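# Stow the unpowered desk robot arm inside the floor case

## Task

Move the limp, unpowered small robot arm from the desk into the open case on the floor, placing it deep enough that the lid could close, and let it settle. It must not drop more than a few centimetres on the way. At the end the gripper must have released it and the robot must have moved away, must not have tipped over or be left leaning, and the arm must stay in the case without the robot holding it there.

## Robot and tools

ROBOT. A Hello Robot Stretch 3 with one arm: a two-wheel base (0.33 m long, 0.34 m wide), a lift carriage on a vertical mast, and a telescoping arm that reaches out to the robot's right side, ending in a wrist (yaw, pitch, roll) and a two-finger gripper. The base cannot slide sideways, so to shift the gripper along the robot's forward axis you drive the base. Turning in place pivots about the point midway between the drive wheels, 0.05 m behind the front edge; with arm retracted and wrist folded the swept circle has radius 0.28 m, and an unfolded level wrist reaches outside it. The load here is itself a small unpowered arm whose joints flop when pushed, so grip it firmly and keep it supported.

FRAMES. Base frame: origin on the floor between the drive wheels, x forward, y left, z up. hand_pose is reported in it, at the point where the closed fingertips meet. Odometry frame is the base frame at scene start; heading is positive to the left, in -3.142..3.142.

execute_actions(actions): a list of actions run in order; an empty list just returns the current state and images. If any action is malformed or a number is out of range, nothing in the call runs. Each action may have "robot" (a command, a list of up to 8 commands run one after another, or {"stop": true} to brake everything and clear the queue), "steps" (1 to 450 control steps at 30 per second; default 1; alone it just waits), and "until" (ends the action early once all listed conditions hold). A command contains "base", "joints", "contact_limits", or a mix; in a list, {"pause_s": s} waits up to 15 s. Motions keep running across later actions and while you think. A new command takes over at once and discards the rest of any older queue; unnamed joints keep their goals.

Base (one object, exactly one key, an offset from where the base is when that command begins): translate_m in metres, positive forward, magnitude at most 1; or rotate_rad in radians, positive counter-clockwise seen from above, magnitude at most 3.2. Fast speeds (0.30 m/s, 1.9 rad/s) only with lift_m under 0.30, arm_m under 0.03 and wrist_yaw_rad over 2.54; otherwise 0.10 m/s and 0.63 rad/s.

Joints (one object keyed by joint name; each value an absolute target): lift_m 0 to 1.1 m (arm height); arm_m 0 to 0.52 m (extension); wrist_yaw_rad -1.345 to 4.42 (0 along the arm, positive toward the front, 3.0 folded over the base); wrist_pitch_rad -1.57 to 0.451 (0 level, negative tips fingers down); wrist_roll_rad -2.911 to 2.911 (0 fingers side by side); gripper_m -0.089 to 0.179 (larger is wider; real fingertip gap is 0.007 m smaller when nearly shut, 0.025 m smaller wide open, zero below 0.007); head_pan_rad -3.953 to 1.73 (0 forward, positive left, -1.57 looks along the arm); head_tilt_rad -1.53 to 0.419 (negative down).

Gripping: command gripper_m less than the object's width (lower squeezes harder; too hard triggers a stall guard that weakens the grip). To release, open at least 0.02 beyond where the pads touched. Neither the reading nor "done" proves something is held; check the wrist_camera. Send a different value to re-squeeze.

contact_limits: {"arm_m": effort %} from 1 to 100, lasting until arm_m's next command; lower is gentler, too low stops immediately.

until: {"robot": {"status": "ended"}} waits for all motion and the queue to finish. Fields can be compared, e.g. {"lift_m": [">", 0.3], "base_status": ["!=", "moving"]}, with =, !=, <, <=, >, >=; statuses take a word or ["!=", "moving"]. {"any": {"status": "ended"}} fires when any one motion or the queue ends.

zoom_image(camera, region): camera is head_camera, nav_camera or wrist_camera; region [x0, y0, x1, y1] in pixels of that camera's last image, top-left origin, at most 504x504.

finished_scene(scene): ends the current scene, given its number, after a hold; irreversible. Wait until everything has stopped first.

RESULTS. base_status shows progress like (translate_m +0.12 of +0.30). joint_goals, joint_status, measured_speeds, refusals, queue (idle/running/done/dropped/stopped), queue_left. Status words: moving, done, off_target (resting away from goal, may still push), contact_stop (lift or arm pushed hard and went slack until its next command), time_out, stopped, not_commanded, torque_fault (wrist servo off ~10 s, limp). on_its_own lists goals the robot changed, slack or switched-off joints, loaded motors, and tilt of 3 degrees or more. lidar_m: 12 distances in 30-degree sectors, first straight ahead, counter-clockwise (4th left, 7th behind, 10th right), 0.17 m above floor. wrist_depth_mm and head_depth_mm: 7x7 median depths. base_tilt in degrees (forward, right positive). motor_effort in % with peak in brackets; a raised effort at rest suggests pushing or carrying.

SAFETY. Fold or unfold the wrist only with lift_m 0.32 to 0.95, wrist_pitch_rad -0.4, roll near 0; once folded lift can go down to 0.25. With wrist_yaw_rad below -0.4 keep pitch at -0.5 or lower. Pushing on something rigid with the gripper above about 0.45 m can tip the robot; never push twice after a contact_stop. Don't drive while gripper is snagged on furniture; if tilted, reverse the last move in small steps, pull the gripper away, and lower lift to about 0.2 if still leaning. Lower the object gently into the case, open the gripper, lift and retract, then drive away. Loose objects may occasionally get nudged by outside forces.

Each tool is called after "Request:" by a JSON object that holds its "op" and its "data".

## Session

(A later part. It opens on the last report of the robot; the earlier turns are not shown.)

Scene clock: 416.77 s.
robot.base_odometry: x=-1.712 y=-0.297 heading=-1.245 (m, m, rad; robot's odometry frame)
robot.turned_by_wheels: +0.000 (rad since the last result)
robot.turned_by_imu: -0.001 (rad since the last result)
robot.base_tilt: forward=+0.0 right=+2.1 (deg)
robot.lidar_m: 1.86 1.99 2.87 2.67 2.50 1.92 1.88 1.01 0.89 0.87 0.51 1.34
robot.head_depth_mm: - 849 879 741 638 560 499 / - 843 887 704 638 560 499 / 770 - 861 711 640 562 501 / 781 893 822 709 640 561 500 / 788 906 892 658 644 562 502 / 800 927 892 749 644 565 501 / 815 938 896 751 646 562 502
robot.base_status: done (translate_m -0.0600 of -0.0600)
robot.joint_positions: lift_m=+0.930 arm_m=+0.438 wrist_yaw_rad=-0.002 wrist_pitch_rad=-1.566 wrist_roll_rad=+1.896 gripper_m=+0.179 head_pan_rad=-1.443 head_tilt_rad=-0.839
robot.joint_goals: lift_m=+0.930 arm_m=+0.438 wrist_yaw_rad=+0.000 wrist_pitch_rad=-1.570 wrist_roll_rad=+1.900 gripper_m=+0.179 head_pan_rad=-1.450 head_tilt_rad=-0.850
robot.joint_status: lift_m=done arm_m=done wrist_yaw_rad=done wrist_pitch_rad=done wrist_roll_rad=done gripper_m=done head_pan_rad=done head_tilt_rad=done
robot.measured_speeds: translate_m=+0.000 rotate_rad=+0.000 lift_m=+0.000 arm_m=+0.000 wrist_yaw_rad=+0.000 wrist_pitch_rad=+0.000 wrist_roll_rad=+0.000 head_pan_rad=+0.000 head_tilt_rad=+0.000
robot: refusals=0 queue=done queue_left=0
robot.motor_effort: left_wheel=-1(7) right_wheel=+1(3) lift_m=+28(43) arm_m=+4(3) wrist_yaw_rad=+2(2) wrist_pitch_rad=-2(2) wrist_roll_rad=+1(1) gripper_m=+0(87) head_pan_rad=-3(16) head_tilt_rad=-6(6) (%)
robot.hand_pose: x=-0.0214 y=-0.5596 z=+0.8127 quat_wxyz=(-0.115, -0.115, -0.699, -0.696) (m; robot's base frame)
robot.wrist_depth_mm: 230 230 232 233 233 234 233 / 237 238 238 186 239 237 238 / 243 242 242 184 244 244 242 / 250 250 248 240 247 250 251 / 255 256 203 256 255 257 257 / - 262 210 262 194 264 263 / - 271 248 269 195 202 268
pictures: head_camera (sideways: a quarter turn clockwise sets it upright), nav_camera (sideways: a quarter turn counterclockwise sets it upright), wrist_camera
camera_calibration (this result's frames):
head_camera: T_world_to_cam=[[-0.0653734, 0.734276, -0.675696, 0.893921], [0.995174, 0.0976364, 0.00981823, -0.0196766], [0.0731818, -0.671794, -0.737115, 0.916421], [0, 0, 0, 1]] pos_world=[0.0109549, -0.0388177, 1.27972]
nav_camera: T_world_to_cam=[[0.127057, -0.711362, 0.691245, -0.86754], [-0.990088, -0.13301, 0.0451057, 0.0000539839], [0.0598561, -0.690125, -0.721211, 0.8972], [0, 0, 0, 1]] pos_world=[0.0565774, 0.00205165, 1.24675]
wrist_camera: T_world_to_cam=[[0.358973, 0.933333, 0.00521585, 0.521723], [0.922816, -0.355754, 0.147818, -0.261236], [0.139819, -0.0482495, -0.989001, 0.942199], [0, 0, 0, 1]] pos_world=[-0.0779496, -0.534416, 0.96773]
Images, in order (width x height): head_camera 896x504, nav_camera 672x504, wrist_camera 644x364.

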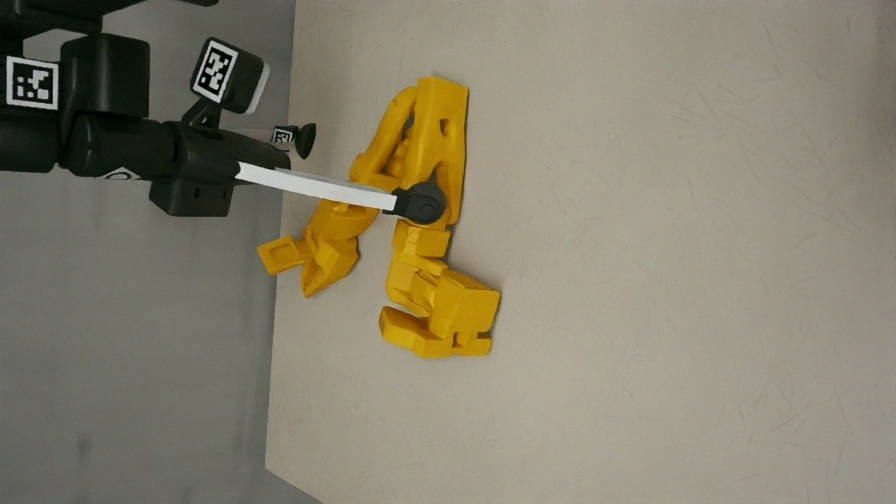

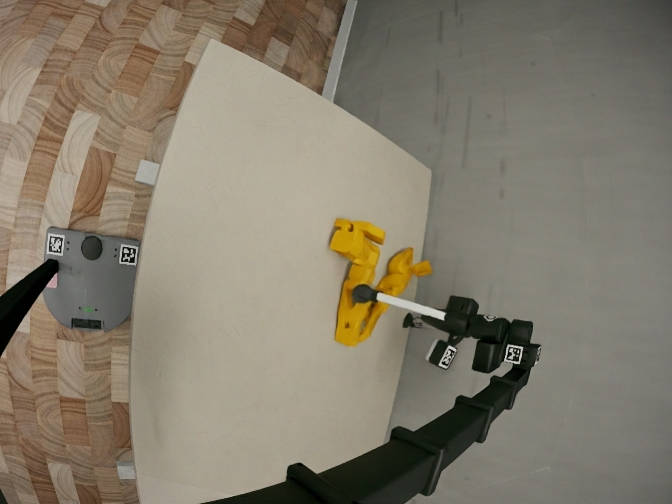

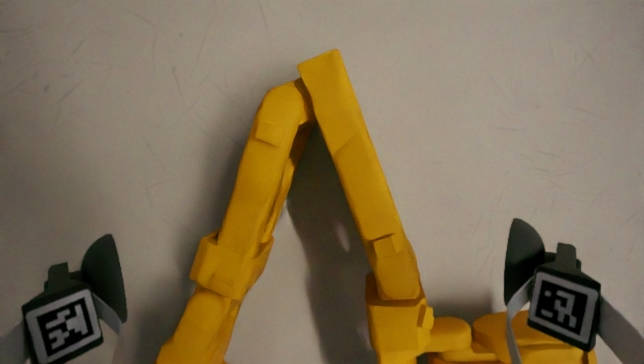

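Request:
{"op": "execute_actions", "data": {"actions": [{"robot":[{"joints":{"lift_m":0.877}},{"joints":{"gripper_m":0.03}}],"steps":300,"until":{"robot":{"status":"ended"}}},{"steps":15}]}}

Scene clock: 426.00 s.
robot.base_odometry: x=-1.712 y=-0.297 heading=-1.245 (m, m, rad; robot's odometry frame)
robot.turned_by_wheels: +0.000 (rad since the last result)
robot.turned_by_imu: -0.002 (rad since the last result)
robot.base_tilt: forward=-0.1 right=+2.0 (deg)
robot.lidar_m: 1.86 1.99 2.87 2.67 2.51 1.92 1.89 1.01 0.89 0.87 0.51 1.34
robot.head_depth_mm: 716 879 858 741 637 560 498 / 725 - 860 706 639 559 499 / 756 855 865 710 641 560 500 / 782 894 889 712 642 563 500 / 788 911 871 697 643 563 502 / 803 921 895 750 643 565 503 / 817 939 901 752 646 565 504
robot.base_status: done (translate_m -0.0600 of -0.0600)
robot.joint_positions: lift_m=+0.877 arm_m=+0.438 wrist_yaw_rad=+0.001 wrist_pitch_rad=-1.549 wrist_roll_rad=+1.897 gripper_m=+0.031 head_pan_rad=-1.443 head_tilt_rad=-0.839
robot.joint_goals: lift_m=+0.877 arm_m=+0.438 wrist_yaw_rad=+0.000 wrist_pitch_rad=-1.570 wrist_roll_rad=+1.900 gripper_m=+0.030 head_pan_rad=-1.450 head_tilt_rad=-0.850
robot.joint_status: lift_m=done arm_m=done wrist_yaw_rad=done wrist_pitch_rad=done wrist_roll_rad=done gripper_m=done head_pan_rad=done head_tilt_rad=done
robot.measured_speeds: translate_m=+0.000 rotate_rad=+0.000 lift_m=+0.000 arm_m=+0.000 wrist_yaw_rad=+0.000 wrist_pitch_rad=+0.000 wrist_roll_rad=+0.000 head_pan_rad=+0.000 head_tilt_rad=+0.000
robot: refusals=0 queue=done queue_left=0
robot.motor_effort: left_wheel=+0(3) right_wheel=+0(2) lift_m=+29(29) arm_m=+3(4) wrist_yaw_rad=+0(2) wrist_pitch_rad=-9(9) wrist_roll_rad=+1(2) gripper_m=-15(95) head_pan_rad=-2(2) head_tilt_rad=-5(6) (%)
robot.hand_pose: x=-0.0215 y=-0.5640 z=+0.7593 quat_wxyz=(-0.115, -0.114, -0.705, -0.690) (m; robot's base frame)
robot.wrist_depth_mm: 183 182 182 135 180 179 179 / 188 187 134 127 185 185 184 / 193 192 132 130 191 189 188 / 198 198 140 129 195 194 193 / 204 203 200 128 199 199 198 / 209 209 148 130 - 205 203 / 216 215 213 142 211 209 209
pictures: head_camera (sideways: a quarter turn clockwise sets it upright), nav_camera (sideways: a quarter turn counterclockwise sets it upright), wrist_camera
camera_calibration (this result's frames):
head_camera: T_world_to_cam=[[-0.0653733, 0.734276, -0.675697, 0.893921], [0.995174, 0.0976362, 0.00981823, -0.0196766], [0.0731818, -0.671794, -0.737115, 0.91642], [0, 0, 0, 1]] pos_world=[0.0109549, -0.0388177, 1.27972]
nav_camera: T_world_to_cam=[[0.127057, -0.711362, 0.691245, -0.86754], [-0.990088, -0.13301, 0.0451057, 0.0000539831], [0.059856, -0.690125, -0.721211, 0.8972], [0, 0, 0, 1]] pos_world=[0.0565774, 0.00205163, 1.24675]
wrist_camera: T_world_to_cam=[[0.357342, 0.933915, -0.0104391, 0.53829], [0.923433, -0.351612, 0.153755, -0.257015], [0.139924, -0.064583, -0.988054, 0.879295], [0, 0, 0, 1]] pos_world=[-0.0780521, -0.5363, 0.913927]
Images, in order (width x height): head_camera 896x504, nav_camera 672x504, wrist_camera 644x364.

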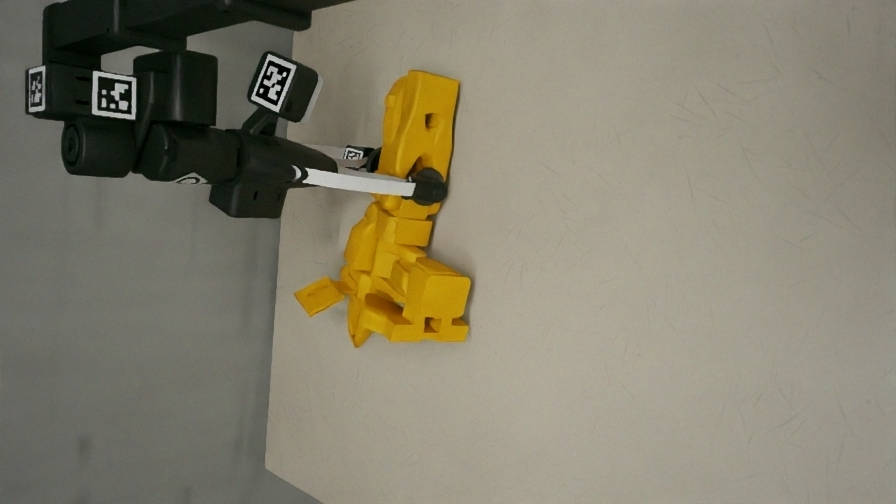

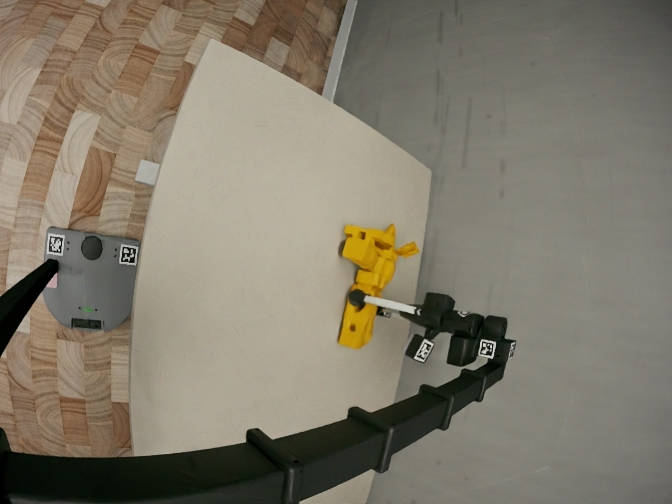

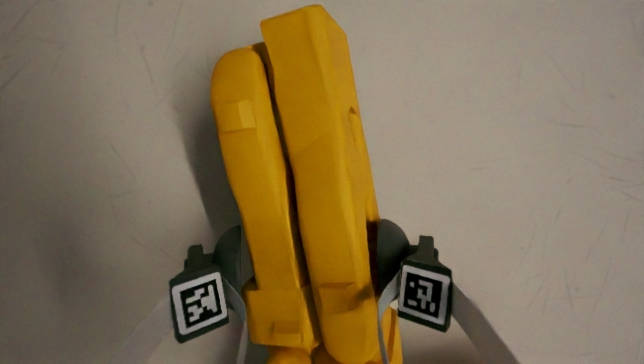

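Request:
{"op": "execute_actions", "data": {"actions": [{"robot":[{"joints":{"gripper_m":0.115}},{"joints":{"lift_m":0.94,"wrist_roll_rad":1.73,"arm_m":0.446},"base":{"translate_m":0.04}}],"steps":300,"until":{"robot":{"status":"ended"}}}]}}

Scene clock: 441.60 s.
robot.base_odometry: x=-1.699 y=-0.335 heading=-1.245 (m, m, rad; robot's odometry frame)
robot.turned_by_wheels: +0.000 (rad since the last result)
robot.turned_by_imu: -0.002 (rad since the last result)
robot.base_tilt: forward=-0.1 right=+2.1 (deg)
robot.lidar_m: 1.82 1.95 2.81 2.71 2.56 1.97 1.93 1.05 0.89 0.88 0.48 1.34
robot.head_depth_mm: 777 849 882 706 637 560 499 / - 884 883 704 638 561 499 / 773 - 865 723 640 561 500 / 779 897 870 695 642 563 500 / 794 912 894 730 642 563 503 / 807 931 894 747 644 563 501 / 814 943 950 749 643 565 503
robot.base_status: done (translate_m +0.0400 of +0.0400)
robot.joint_positions: lift_m=+0.940 arm_m=+0.446 wrist_yaw_rad=+0.001 wrist_pitch_rad=-1.560 wrist_roll_rad=+1.734 gripper_m=+0.115 head_pan_rad=-1.443 head_tilt_rad=-0.839
robot.joint_goals: lift_m=+0.940 arm_m=+0.446 wrist_yaw_rad=+0.000 wrist_pitch_rad=-1.570 wrist_roll_rad=+1.730 gripper_m=+0.115 head_pan_rad=-1.450 head_tilt_rad=-0.850
robot.joint_status: lift_m=done arm_m=done wrist_yaw_rad=done wrist_pitch_rad=done wrist_roll_rad=done gripper_m=done head_pan_rad=done head_tilt_rad=done
robot.measured_speeds: translate_m=+0.000 rotate_rad=+0.000 lift_m=+0.000 arm_m=+0.000 wrist_yaw_rad=+0.000 wrist_pitch_rad=+0.000 wrist_roll_rad=+0.000 head_pan_rad=+0.000 head_tilt_rad=+0.000
robot: refusals=0 queue=done queue_left=0
robot.motor_effort: left_wheel=-1(2) right_wheel=+0(4) lift_m=+46(47) arm_m=+3(4) wrist_yaw_rad=+0(1) wrist_pitch_rad=-5(10) wrist_roll_rad=-1(0) gripper_m=+0(83) head_pan_rad=-2(2) head_tilt_rad=-6(6) (%)
robot.hand_pose: x=-0.0215 y=-0.5691 z=+0.8219 quat_wxyz=(-0.057, -0.057, -0.708, -0.701) (m; robot's base frame)
robot.wrist_depth_mm: 242 243 242 184 241 242 241 / 249 249 247 186 247 246 247 / 254 255 251 189 251 251 252 / 261 261 258 198 258 259 260 / 267 268 265 202 265 266 265 / 276 272 270 212 210 270 270 / 282 283 228 221 200 187 280
pictures: head_camera (sideways: a quarter turn clockwise sets it upright), nav_camera (sideways: a quarter turn counterclockwise sets it upright), wrist_camera
camera_calibration (this result's frames):
head_camera: T_world_to_cam=[[-0.0653292, 0.734292, -0.675683, 0.893902], [0.99518, 0.0975741, 0.00981766, -0.0196759], [0.0731382, -0.671784, -0.737127, 0.916437], [0, 0, 0, 1]] pos_world=[0.0109524, -0.0388176, 1.27972]
nav_camera: T_world_to_cam=[[0.127014, -0.711383, 0.691232, -0.867522], [-0.990096, -0.132949, 0.0451056, 0.0000541743], [0.0598113, -0.690115, -0.721224, 0.897217], [0, 0, 0, 1]] pos_world=[0.0565774, 0.00204953, 1.24675]
wrist_camera: T_world_to_cam=[[0.200568, 0.97968, -0.000686786, 0.558422], [0.968869, -0.198251, 0.148291, -0.175668], [0.145141, -0.0304077, -0.988944, 0.961112], [0, 0, 0, 1]] pos_world=[-0.081299, -0.552676, 0.976919]
Images, in order (width x height): head_camera 896x504, nav_camera 672x504, wrist_camera 644x364.

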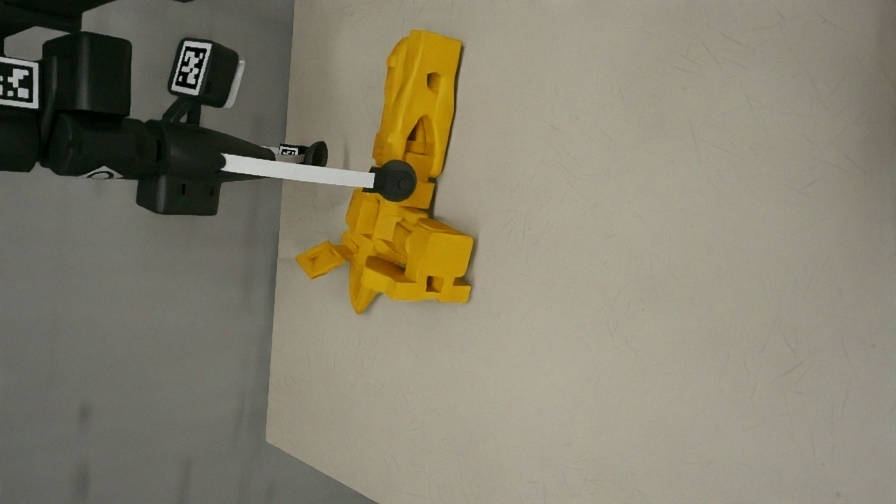

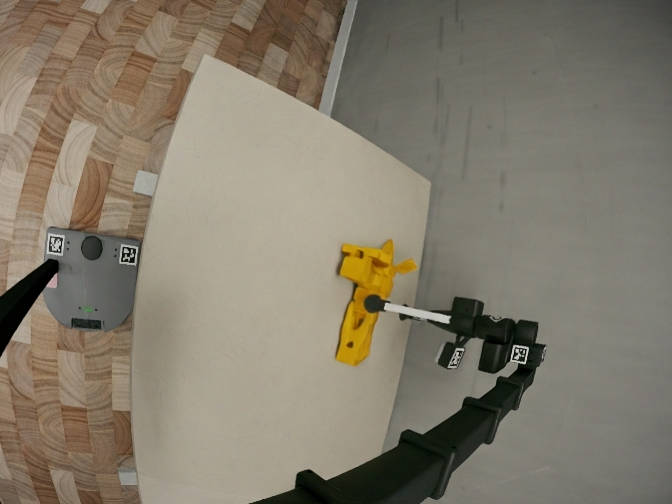

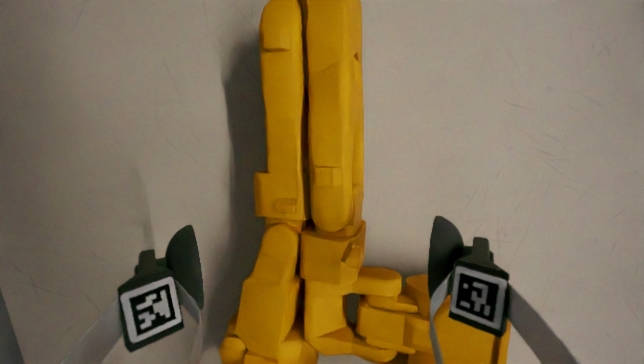

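Request:
{"op": "execute_actions", "data": {"actions": [{"robot":[{"joints":{"lift_m":0.873}},{"joints":{"gripper_m":0.005}},{"pause_s":0.5},{"joints":{"lift_m":0.93}}],"steps":300,"until":{"robot":{"status":"ended"}}},{"steps":10}]}}

Scene clock: 451.33 s.
robot.base_odometry: x=-1.699 y=-0.335 heading=-1.245 (m, m, rad; robot's odometry frame)
robot.turned_by_wheels: +0.000 (rad since the last result)
robot.turned_by_imu: -0.002 (rad since the last result)
robot.base_tilt: forward=-0.1 right=+2.1 (deg)
robot.lidar_m: 1.82 1.95 2.82 2.71 2.57 1.96 1.93 1.05 0.89 0.87 0.49 1.34
robot.head_depth_mm: - 838 883 724 637 559 499 / - 846 887 725 638 561 498 / 774 - 801 724 641 560 500 / 785 894 845 693 639 562 501 / 790 911 894 730 642 563 502 / 804 930 891 750 641 563 503 / 817 941 946 747 646 564 503
robot.base_status: done (translate_m +0.0400 of +0.0400)
robot.joint_positions: lift_m=+0.929 arm_m=+0.446 wrist_yaw_rad=+0.001 wrist_pitch_rad=-1.560 wrist_roll_rad=+1.728 gripper_m=+0.016 head_pan_rad=-1.443 head_tilt_rad=-0.839
robot.joint_goals: lift_m=+0.930 arm_m=+0.446 wrist_yaw_rad=+0.000 wrist_pitch_rad=-1.570 wrist_roll_rad=+1.730 gripper_m=+0.015 head_pan_rad=-1.450 head_tilt_rad=-0.850
robot.joint_status: lift_m=done arm_m=done wrist_yaw_rad=done wrist_pitch_rad=done wrist_roll_rad=done gripper_m=done head_pan_rad=done head_tilt_rad=done
robot.measured_speeds: translate_m=+0.000 rotate_rad=+0.000 lift_m=+0.000 arm_m=+0.000 wrist_yaw_rad=+0.000 wrist_pitch_rad=+0.000 wrist_roll_rad=+0.000 head_pan_rad=+0.000 head_tilt_rad=+0.000
robot: refusals=0 queue=done queue_left=0
robot.on_its_own: gripper_m is held at +0.015, not at your +0.005, by its stall guard, which is not easing now
robot.motor_effort: left_wheel=-1(1) right_wheel=+0(1) lift_m=+53(59) arm_m=+3(3) wrist_yaw_rad=-1(1) wrist_pitch_rad=-4(8) wrist_roll_rad=+1(2) gripper_m=-20(100) head_pan_rad=-2(2) head_tilt_rad=-6(6) (%)
robot.hand_pose: x=-0.0215 y=-0.5690 z=+0.8117 quat_wxyz=(-0.055, -0.055, -0.708, -0.702) (m; robot's base frame)
robot.wrist_depth_mm: 232 232 229 90 90 231 231 / 237 237 236 97 95 237 236 / 243 243 242 106 240 244 242 / 250 250 248 116 247 247 249 / 254 257 143 128 252 255 253 / 262 263 153 148 - 259 261 / 267 267 169 180 174 169 266
pictures: head_camera (sideways: a quarter turn clockwise sets it upright), nav_camera (sideways: a quarter turn counterclockwise sets it upright), wrist_camera
camera_calibration (this result's frames):
head_camera: T_world_to_cam=[[-0.0653293, 0.734293, -0.675682, 0.893902], [0.99518, 0.0975743, 0.00981765, -0.0196759], [0.0731382, -0.671784, -0.737128, 0.916438], [0, 0, 0, 1]] pos_world=[0.0109524, -0.0388176, 1.27972]
nav_camera: T_world_to_cam=[[0.127014, -0.711383, 0.691232, -0.867522], [-0.990096, -0.132949, 0.0451055, 0.0000541768], [0.0598114, -0.690115, -0.721224, 0.897218], [0, 0, 0, 1]] pos_world=[0.0565774, 0.00204955, 1.24675]
wrist_camera: T_world_to_cam=[[0.19515, 0.980773, 0.0000147506, 0.558258], [0.969958, -0.193, 0.148094, -0.170964], [0.14525, -0.0288862, -0.988973, 0.951916], [0, 0, 0, 1]] pos_world=[-0.0813811, -0.553023, 0.96673]
Images, in order (width x height): head_camera 896x504, nav_camera 672x504, wrist_camera 644x364.

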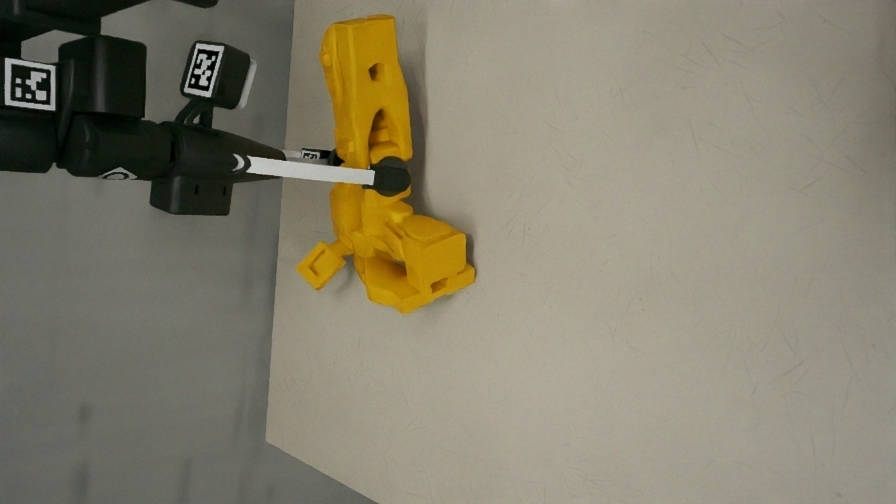

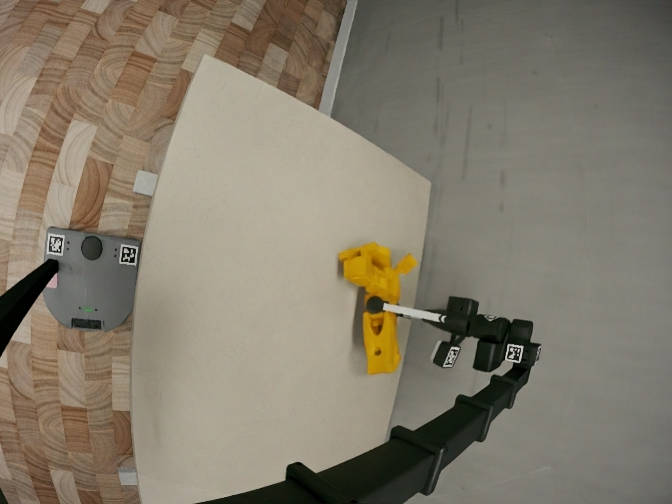

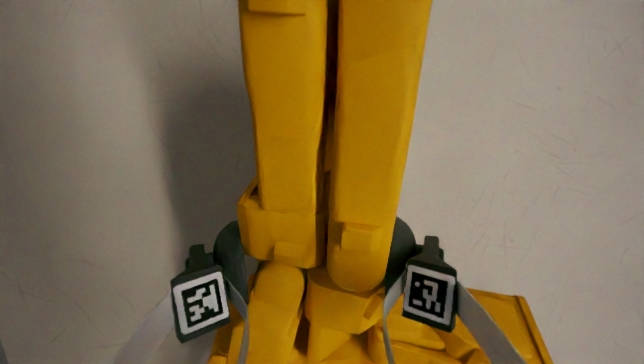

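Request:
{"op": "execute_actions", "data": {"actions": [{"robot":[{"joints":{"lift_m":0.98}},{"pause_s":0.5},{"joints":{"lift_m":1.02}}],"steps":300,"until":{"robot":{"status":"ended"}}},{"steps":15}]}}

Scene clock: 460.80 s.
robot.base_odometry: x=-1.699 y=-0.335 heading=-1.245 (m, m, rad; robot's odometry frame)
robot.turned_by_wheels: +0.000 (rad since the last result)
robot.turned_by_imu: -0.002 (rad since the last result)
robot.base_tilt: forward=-0.1 right=+2.0 (deg)
robot.lidar_m: 1.82 1.95 2.80 2.71 2.56 1.96 1.93 1.05 0.90 0.88 0.49 1.34
robot.head_depth_mm: 732 861 876 706 636 558 497 / 743 865 884 704 638 561 498 / - 886 864 715 637 560 500 / 785 894 869 693 640 559 501 / 796 913 891 747 640 563 502 / 807 929 897 750 645 565 502 / 812 945 947 751 645 563 503
robot.base_status: done (translate_m +0.0400 of +0.0400)
robot.joint_positions: lift_m=+1.020 arm_m=+0.446 wrist_yaw_rad=+0.001 wrist_pitch_rad=-1.570 wrist_roll_rad=+1.728 gripper_m=+0.015 head_pan_rad=-1.443 head_tilt_rad=-0.839
robot.joint_goals: lift_m=+1.020 arm_m=+0.446 wrist_yaw_rad=+0.000 wrist_pitch_rad=-1.570 wrist_roll_rad=+1.730 gripper_m=+0.015 head_pan_rad=-1.450 head_tilt_rad=-0.850
robot.joint_status: lift_m=done arm_m=done wrist_yaw_rad=done wrist_pitch_rad=done wrist_roll_rad=done gripper_m=done head_pan_rad=done head_tilt_rad=done
robot.measured_speeds: translate_m=+0.000 rotate_rad=+0.000 lift_m=+0.000 arm_m=+0.000 wrist_yaw_rad=+0.000 wrist_pitch_rad=+0.000 wrist_roll_rad=+0.000 head_pan_rad=+0.000 head_tilt_rad=+0.000
robot: refusals=0 queue=done queue_left=0
robot.on_its_own: gripper_m is held at +0.015, not at your +0.005, by its stall guard, which is not easing now
robot.motor_effort: left_wheel=-1(2) right_wheel=+0(1) lift_m=+46(54) arm_m=+2(2) wrist_yaw_rad=-1(1) wrist_pitch_rad=+0(7) wrist_roll_rad=+1(1) gripper_m=+0(20) head_pan_rad=-2(2) head_tilt_rad=-5(6) (%)
robot.hand_pose: x=-0.0215 y=-0.5666 z=+0.9021 quat_wxyz=(-0.055, -0.056, -0.705, -0.705) (m; robot's base frame)
robot.wrist_depth_mm: 320 316 320 268 318 319 317 / 324 325 326 269 329 326 328 / 334 331 333 274 334 333 335 / 340 342 341 281 342 344 345 / 352 349 348 291 350 352 350 / 361 359 358 298 355 361 358 / 363 367 365 368 366 368 366
pictures: head_camera (sideways: a quarter turn clockwise sets it upright), nav_camera (sideways: a quarter turn counterclockwise sets it upright), wrist_camera
camera_calibration (this result's frames):
head_camera: T_world_to_cam=[[-0.0653572, 0.734511, -0.675442, 0.893589], [0.99518, 0.0975707, 0.00980783, -0.0196631], [0.0731073, -0.671545, -0.737348, 0.916725], [0, 0, 0, 1]] pos_world=[0.0109515, -0.0388104, 1.27971]
nav_camera: T_world_to_cam=[[0.127043, -0.711607, 0.690996, -0.867215], [-0.990094, -0.132964, 0.0451037, 0.000056606], [0.0597811, -0.689881, -0.72145, 0.897512], [0, 0, 0, 1]] pos_world=[0.0565751, 0.00206741, 1.24675]
wrist_camera: T_world_to_cam=[[0.19529, 0.980702, 0.00919907, 0.54758], [0.969932, -0.194517, 0.146271, -0.183106], [0.145237, -0.0196427, -0.989202, 1.04687], [0, 0, 0, 1]] pos_world=[-0.0813806, -0.552067, 1.05731]
Images, in order (width x height): head_camera 896x504, nav_camera 672x504, wrist_camera 644x364.

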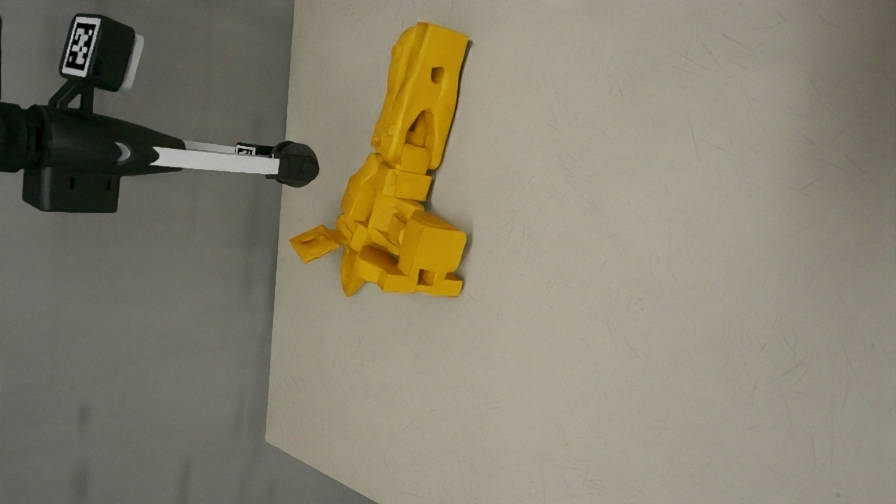

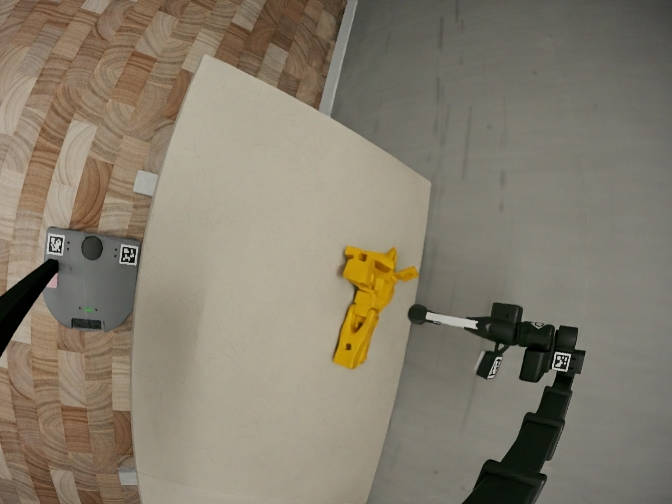

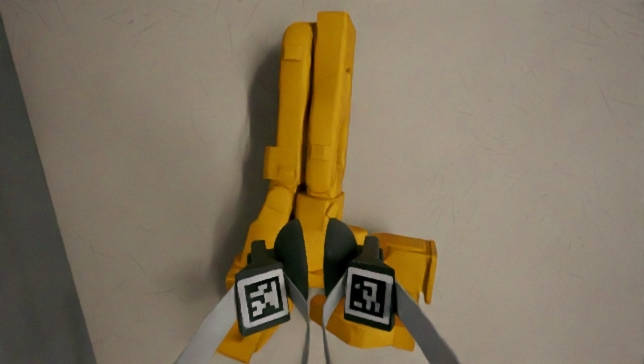

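Request:
{"op": "execute_actions", "data": {"actions": [{"robot":[{"joints":{"gripper_m":0.115,"lift_m":0.92,"wrist_roll_rad":1.82,"arm_m":0.424,"head_pan_rad":-1.55},"base":{"translate_m":-0.105}},{"joints":{"lift_m":0.868}}],"steps":300,"until":{"robot":{"status":"ended"}}}]}}

Scene clock: 488.80 s.
robot.base_odometry: x=-1.733 y=-0.235 heading=-1.245 (m, m, rad; robot's odometry frame)
robot.turned_by_wheels: +0.000 (rad since the last result)
robot.turned_by_imu: -0.001 (rad since the last result)
robot.base_tilt: forward=-0.1 right=+2.0 (deg)
robot.lidar_m: 1.92 2.06 2.98 2.63 2.42 1.86 1.82 0.95 0.89 0.87 0.54 1.33
robot.head_depth_mm: 754 851 - 739 631 560 498 / 734 - 855 740 637 560 500 / 736 - 841 723 638 561 499 / 753 862 863 710 642 561 501 / 769 881 894 726 644 562 500 / 771 888 870 698 643 566 501 / 778 893 891 732 644 565 504
robot.base_status: done (translate_m -0.1050 of -0.1050)
robot.joint_positions: lift_m=+0.868 arm_m=+0.424 wrist_yaw_rad=+0.001 wrist_pitch_rad=-1.570 wrist_roll_rad=+1.816 gripper_m=+0.115 head_pan_rad=-1.543 head_tilt_rad=-0.839
robot.joint_goals: lift_m=+0.868 arm_m=+0.424 wrist_yaw_rad=+0.000 wrist_pitch_rad=-1.570 wrist_roll_rad=+1.820 gripper_m=+0.115 head_pan_rad=-1.550 head_tilt_rad=-0.850
robot.joint_status: lift_m=done arm_m=done wrist_yaw_rad=done wrist_pitch_rad=done wrist_roll_rad=done gripper_m=done head_pan_rad=done head_tilt_rad=done
robot.measured_speeds: translate_m=+0.000 rotate_rad=+0.000 lift_m=+0.000 arm_m=+0.000 wrist_yaw_rad=+0.000 wrist_pitch_rad=+0.000 wrist_roll_rad=+0.000 head_pan_rad=+0.000 head_tilt_rad=+0.000
robot: refusals=0 queue=done queue_left=0
robot.motor_effort: left_wheel=-1(5) right_wheel=+1(3) lift_m=+30(49) arm_m=-5(5) wrist_yaw_rad=-1(1) wrist_pitch_rad=+0(0) wrist_roll_rad=+1(1) gripper_m=+0(82) head_pan_rad=-2(10) head_tilt_rad=-5(6) (%)
robot.hand_pose: x=-0.0215 y=-0.5452 z=+0.7508 quat_wxyz=(-0.086, -0.087, -0.702, -0.702) (m; robot's base frame)
robot.wrist_depth_mm: 173 174 174 174 173 175 175 / 177 177 178 178 178 178 178 / 182 181 181 182 183 184 182 / 186 186 185 127 187 188 188 / 191 191 189 127 191 193 193 / 195 196 136 129 196 198 197 / 200 203 200 130 202 204 203
pictures: head_camera (sideways: a quarter turn clockwise sets it upright), nav_camera (sideways: a quarter turn counterclockwise sets it upright), wrist_camera
camera_calibration (this result's frames):
head_camera: T_world_to_cam=[[0.00824107, 0.737368, -0.675441, 0.893139], [0.99995, -0.00219164, 0.00980783, -0.0196922], [0.00575165, -0.675488, -0.737348, 0.917136], [0, 0, 0, 1]] pos_world=[0.00705571, -0.0391007, 1.27971]
nav_camera: T_world_to_cam=[[0.0554216, -0.720731, 0.690996, -0.866778], [-0.998419, -0.033532, 0.0451037, 0.000107391], [-0.00933716, -0.692403, -0.72145, 0.897934], [0, 0, 0, 1]] pos_world=[0.0565296, -0.00297812, 1.24675]
wrist_camera: T_world_to_cam=[[0.280783, 0.959729, 0.00898755, 0.51848], [0.949063, -0.279033, 0.146353, -0.20339], [0.142967, -0.0325637, -0.989192, 0.890441], [0, 0, 0, 1]] pos_world=[-0.0798545, -0.525357, 0.905923]
Images, in order (width x height): head_camera 896x504, nav_camera 672x504, wrist_camera 644x364.

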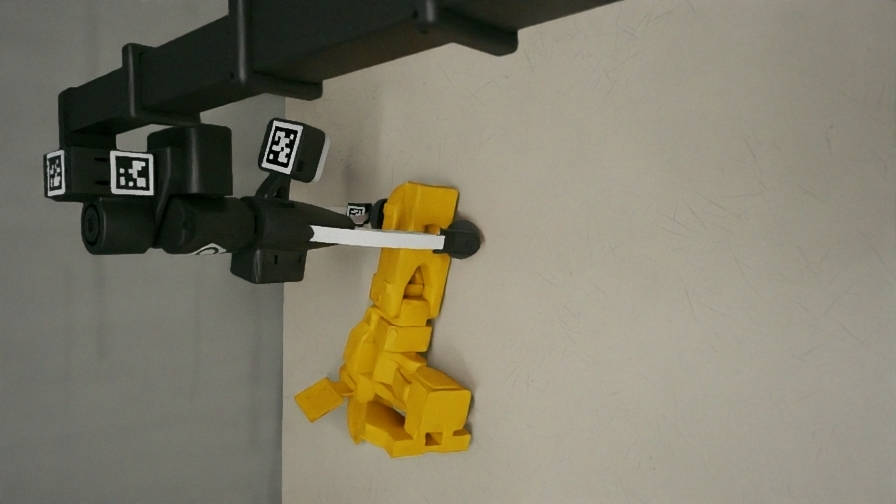

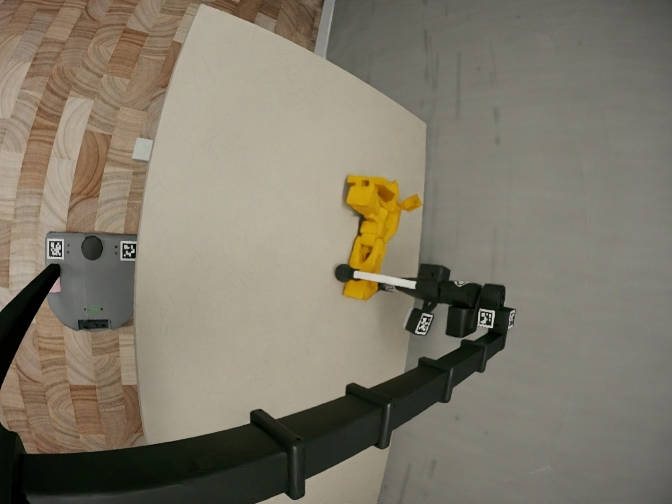

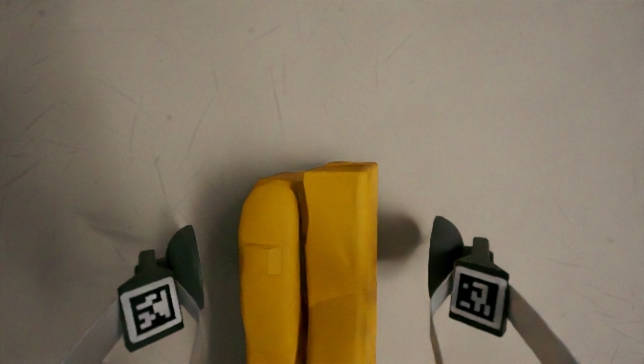

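Request:
{"op": "execute_actions", "data": {"actions": [{"robot":[{"base":{"translate_m":0.012}},{"joints":{"gripper_m":0.012}},{"pause_s":0.4},{"joints":{"lift_m":0.93},"base":{"translate_m":0.01}}],"steps":300,"until":{"robot":{"status":"ended"}}},{"steps":10}]}}

Scene clock: 499.83 s.
robot.base_odometry: x=-1.726 y=-0.256 heading=-1.245 (m, m, rad; robot's odometry frame)
robot.turned_by_wheels: +0.000 (rad since the last result)
robot.turned_by_imu: -0.002 (rad since the last result)
robot.base_tilt: forward=-0.1 right=+2.1 (deg)
robot.lidar_m: 1.90 2.04 2.94 2.64 2.45 1.88 1.84 0.97 0.89 0.87 0.53 1.34
robot.head_depth_mm: - - 867 739 637 560 498 / - 856 883 741 636 561 500 / - 867 885 723 639 560 500 / 771 - 876 717 639 560 499 / 774 885 897 713 642 563 502 / 774 887 867 688 645 563 501 / 780 893 895 736 645 566 503
robot.base_status: done (translate_m +0.0100 of +0.0100)
robot.joint_positions: lift_m=+0.930 arm_m=+0.424 wrist_yaw_rad=-0.001 wrist_pitch_rad=-1.564 wrist_roll_rad=+1.822 gripper_m=+0.013 head_pan_rad=-1.543 head_tilt_rad=-0.839
robot.joint_goals: lift_m=+0.930 arm_m=+0.424 wrist_yaw_rad=+0.000 wrist_pitch_rad=-1.570 wrist_roll_rad=+1.820 gripper_m=+0.012 head_pan_rad=-1.550 head_tilt_rad=-0.850
robot.joint_status: lift_m=done arm_m=done wrist_yaw_rad=done wrist_pitch_rad=done wrist_roll_rad=done gripper_m=done head_pan_rad=done head_tilt_rad=done
robot.measured_speeds: translate_m=+0.000 rotate_rad=+0.000 lift_m=+0.000 arm_m=+0.000 wrist_yaw_rad=+0.000 wrist_pitch_rad=+0.000 wrist_roll_rad=+0.000 head_pan_rad=+0.000 head_tilt_rad=+0.000
robot: refusals=0 queue=done queue_left=0
robot.motor_effort: left_wheel=+0(3) right_wheel=+0(5) lift_m=+50(53) arm_m=-5(5) wrist_yaw_rad=+1(1) wrist_pitch_rad=-3(4) wrist_roll_rad=-1(1) gripper_m=-18(94) head_pan_rad=-3(3) head_tilt_rad=-6(6) (%)
robot.hand_pose: x=-0.0215 y=-0.5465 z=+0.8119 quat_wxyz=(-0.089, -0.089, -0.704, -0.699) (m; robot's base frame)
robot.wrist_depth_mm: 232 232 231 233 232 232 233 / 239 237 237 237 237 236 237 / 242 242 243 241 242 243 243 / 250 249 247 112 248 251 251 / 256 255 188 117 255 255 256 / 262 263 127 126 258 263 261 / 270 268 269 135 271 269 268
pictures: head_camera (sideways: a quarter turn clockwise sets it upright), nav_camera (sideways: a quarter turn counterclockwise sets it upright), wrist_camera
camera_calibration (this result's frames):
head_camera: T_world_to_cam=[[0.00830041, 0.737367, -0.675442, 0.893139], [0.999949, -0.0022721, 0.00980783, -0.0196922], [0.0056973, -0.675489, -0.737348, 0.917136], [0, 0, 0, 1]] pos_world=[0.00705256, -0.0391008, 1.27971]
nav_camera: T_world_to_cam=[[0.0553636, -0.720736, 0.690996, -0.866777], [-0.998422, -0.0334517, 0.0451037, 0.000107407], [-0.00939287, -0.692402, -0.72145, 0.897934], [0, 0, 0, 1]] pos_world=[0.0565294, -0.00298218, 1.24675]
wrist_camera: T_world_to_cam=[[0.287594, 0.957744, 0.00391376, 0.522401], [0.947057, -0.284989, 0.147864, -0.217277], [0.142731, -0.0388182, -0.989, 0.94727], [0, 0, 0, 1]] pos_world=[-0.0796703, -0.525477, 0.966933]
Images, in order (width x height): head_camera 896x504, nav_camera 672x504, wrist_camera 644x364.

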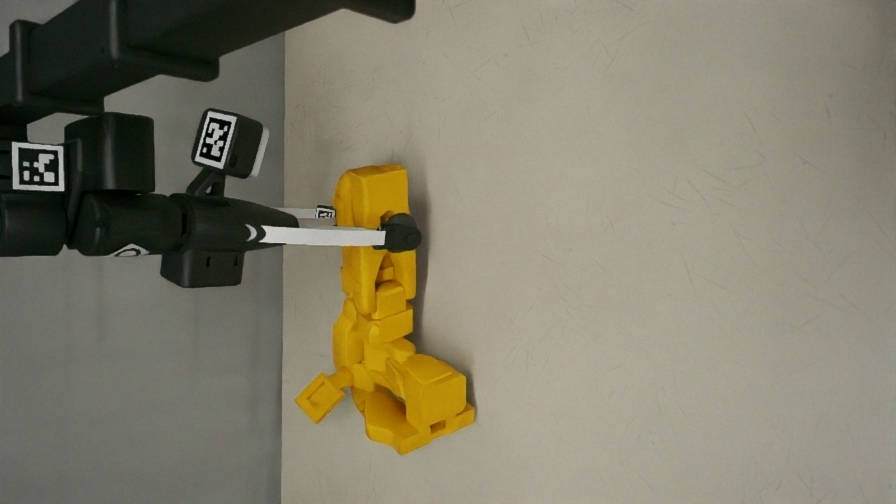

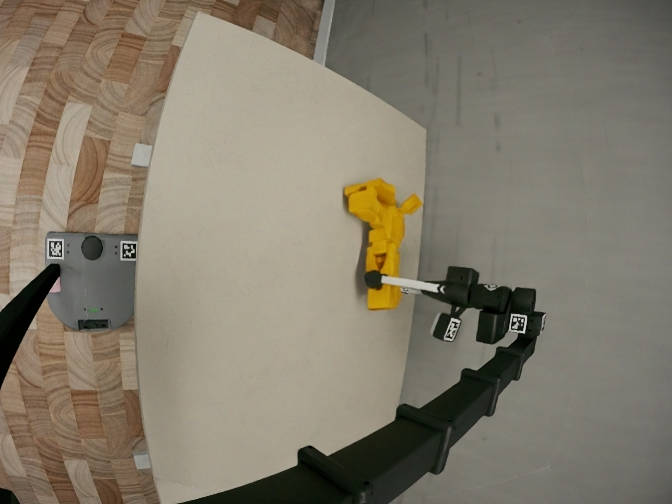

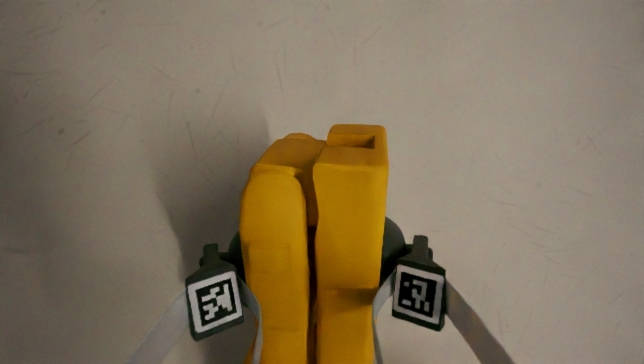

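Pads are well seated. Continue.

Request:
{"op": "execute_actions", "data": {"actions": [{"robot":[{"joints":{"lift_m":1.0,"gripper_m":0.004},"base":{"translate_m":0.04}}],"steps":300,"until":{"robot":{"status":"ended"}}},{"steps":10}]}}

Scene clock: 504.27 s.
robot.base_odometry: x=-1.713 y=-0.294 heading=-1.245 (m, m, rad; robot's odometry frame)
robot.turned_by_wheels: +0.000 (rad since the last result)
robot.turned_by_imu: -0.002 (rad since the last result)
robot.base_tilt: forward=-0.1 right=+2.1 (deg)
robot.lidar_m: 1.86 2.00 2.87 2.68 2.50 1.92 1.89 1.01 0.89 0.87 0.51 1.34
robot.head_depth_mm: 772 867 885 740 636 560 499 / 771 888 882 741 639 560 500 / - 897 601 740 638 561 499 / - 902 662 747 639 561 500 / 774 889 750 712 643 565 502 / 779 892 871 698 644 564 501 / 783 899 896 750 645 567 504
robot.base_status: done (translate_m +0.0400 of +0.0400)
robot.joint_positions: lift_m=+1.000 arm_m=+0.424 wrist_yaw_rad=-0.001 wrist_pitch_rad=-1.564 wrist_roll_rad=+1.821 gripper_m=+0.005 head_pan_rad=-1.543 head_tilt_rad=-0.839
robot.joint_goals: lift_m=+1.000 arm_m=+0.424 wrist_yaw_rad=+0.000 wrist_pitch_rad=-1.570 wrist_roll_rad=+1.820 gripper_m=+0.004 head_pan_rad=-1.550 head_tilt_rad=-0.850
robot.joint_status: lift_m=done arm_m=done wrist_yaw_rad=done wrist_pitch_rad=done wrist_roll_rad=done gripper_m=done head_pan_rad=done head_tilt_rad=done
robot.measured_speeds: translate_m=+0.000 rotate_rad=+0.000 lift_m=+0.000 arm_m=+0.000 wrist_yaw_rad=+0.000 wrist_pitch_rad=+0.000 wrist_roll_rad=+0.000 head_pan_rad=+0.000 head_tilt_rad=+0.000
robot: refusals=0 queue=done queue_left=0
robot.motor_effort: left_wheel=-1(4) right_wheel=+0(5) lift_m=+52(49) arm_m=-6(5) wrist_yaw_rad=+1(1) wrist_pitch_rad=-3(3) wrist_roll_rad=+0(1) gripper_m=-20(60) head_pan_rad=-3(2) head_tilt_rad=-5(6) (%)
robot.hand_pose: x=-0.0215 y=-0.5466 z=+0.8818 quat_wxyz=(-0.089, -0.089, -0.704, -0.699) (m; robot's base frame)
robot.wrist_depth_mm: 296 300 297 299 297 298 299 / 308 306 305 303 305 307 306 / 315 313 312 123 309 313 312 / 321 316 320 106 317 321 319 / 330 327 325 106 325 329 329 / 342 337 113 125 313 339 337 / 348 343 279 166 243 345 345
pictures: head_camera (sideways: a quarter turn clockwise sets it upright), nav_camera (sideways: a quarter turn counterclockwise sets it upright), wrist_camera
camera_calibration (this result's frames):
head_camera: T_world_to_cam=[[0.00831966, 0.737367, -0.675442, 0.893139], [0.999949, -0.00229821, 0.00980783, -0.0196922], [0.00567966, -0.675489, -0.737348, 0.917136], [0, 0, 0, 1]] pos_world=[0.00705154, -0.0391009, 1.27971]
nav_camera: T_world_to_cam=[[0.0553448, -0.720737, 0.690996, -0.866777], [-0.998423, -0.0334256, 0.0451037, 0.000107412], [-0.00941095, -0.692402, -0.72145, 0.897934], [0, 0, 0, 1]] pos_world=[0.0565293, -0.0029835, 1.24675]
wrist_camera: T_world_to_cam=[[0.287063, 0.957905, 0.00348073, 0.522696], [0.947216, -0.284397, 0.147988, -0.227437], [0.142748, -0.0391848, -0.988983, 1.01623], [0, 0, 0, 1]] pos_world=[-0.0796787, -0.525555, 1.03687]
Images, in order (width x height): head_camera 896x504, nav_camera 672x504, wrist_camera 644x364.

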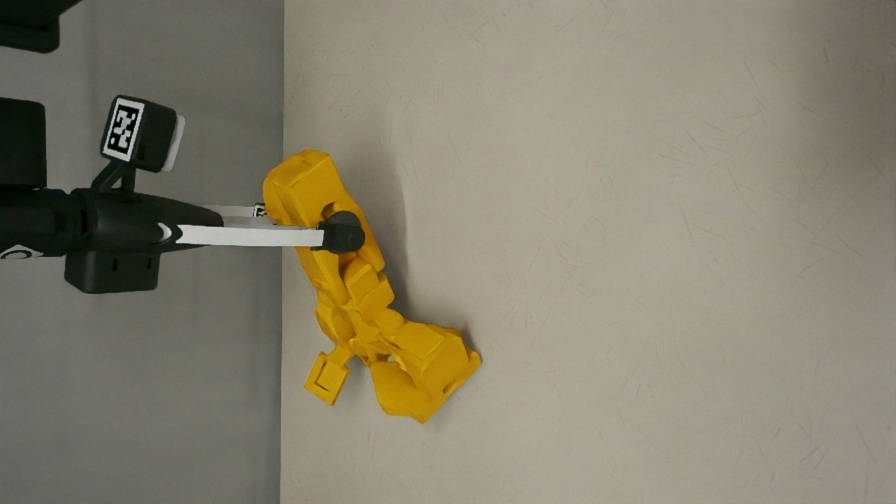

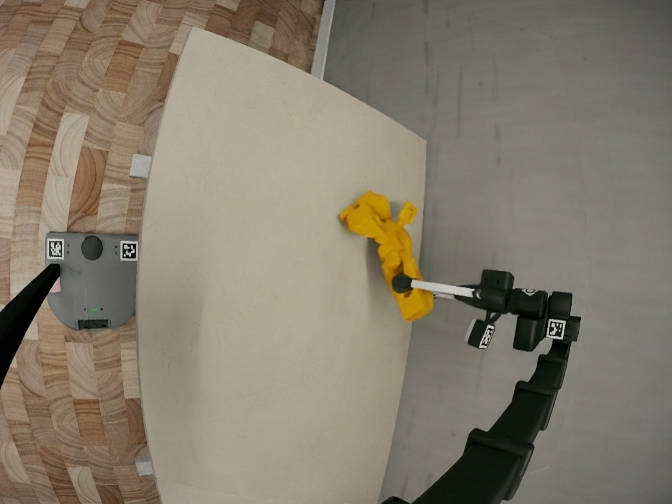

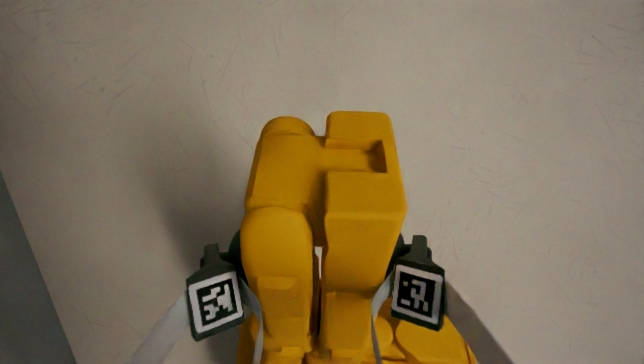

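Request:
{"op": "zoom_image", "data": {"camera": "head_camera", "region": [200, 120, 520, 440]}}

Region (200, 120, 520, 440) of head_camera's 896x504 image, scaled by 1.575, with more detail than that image has.

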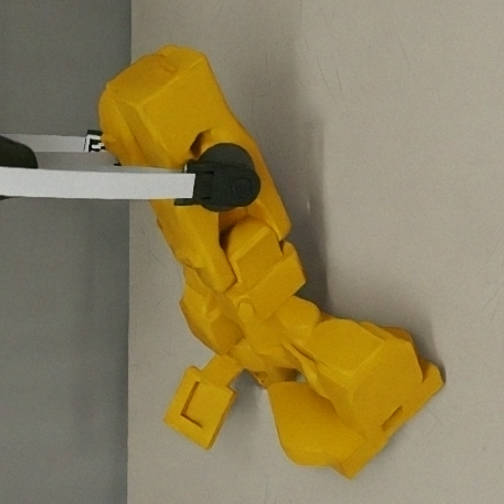

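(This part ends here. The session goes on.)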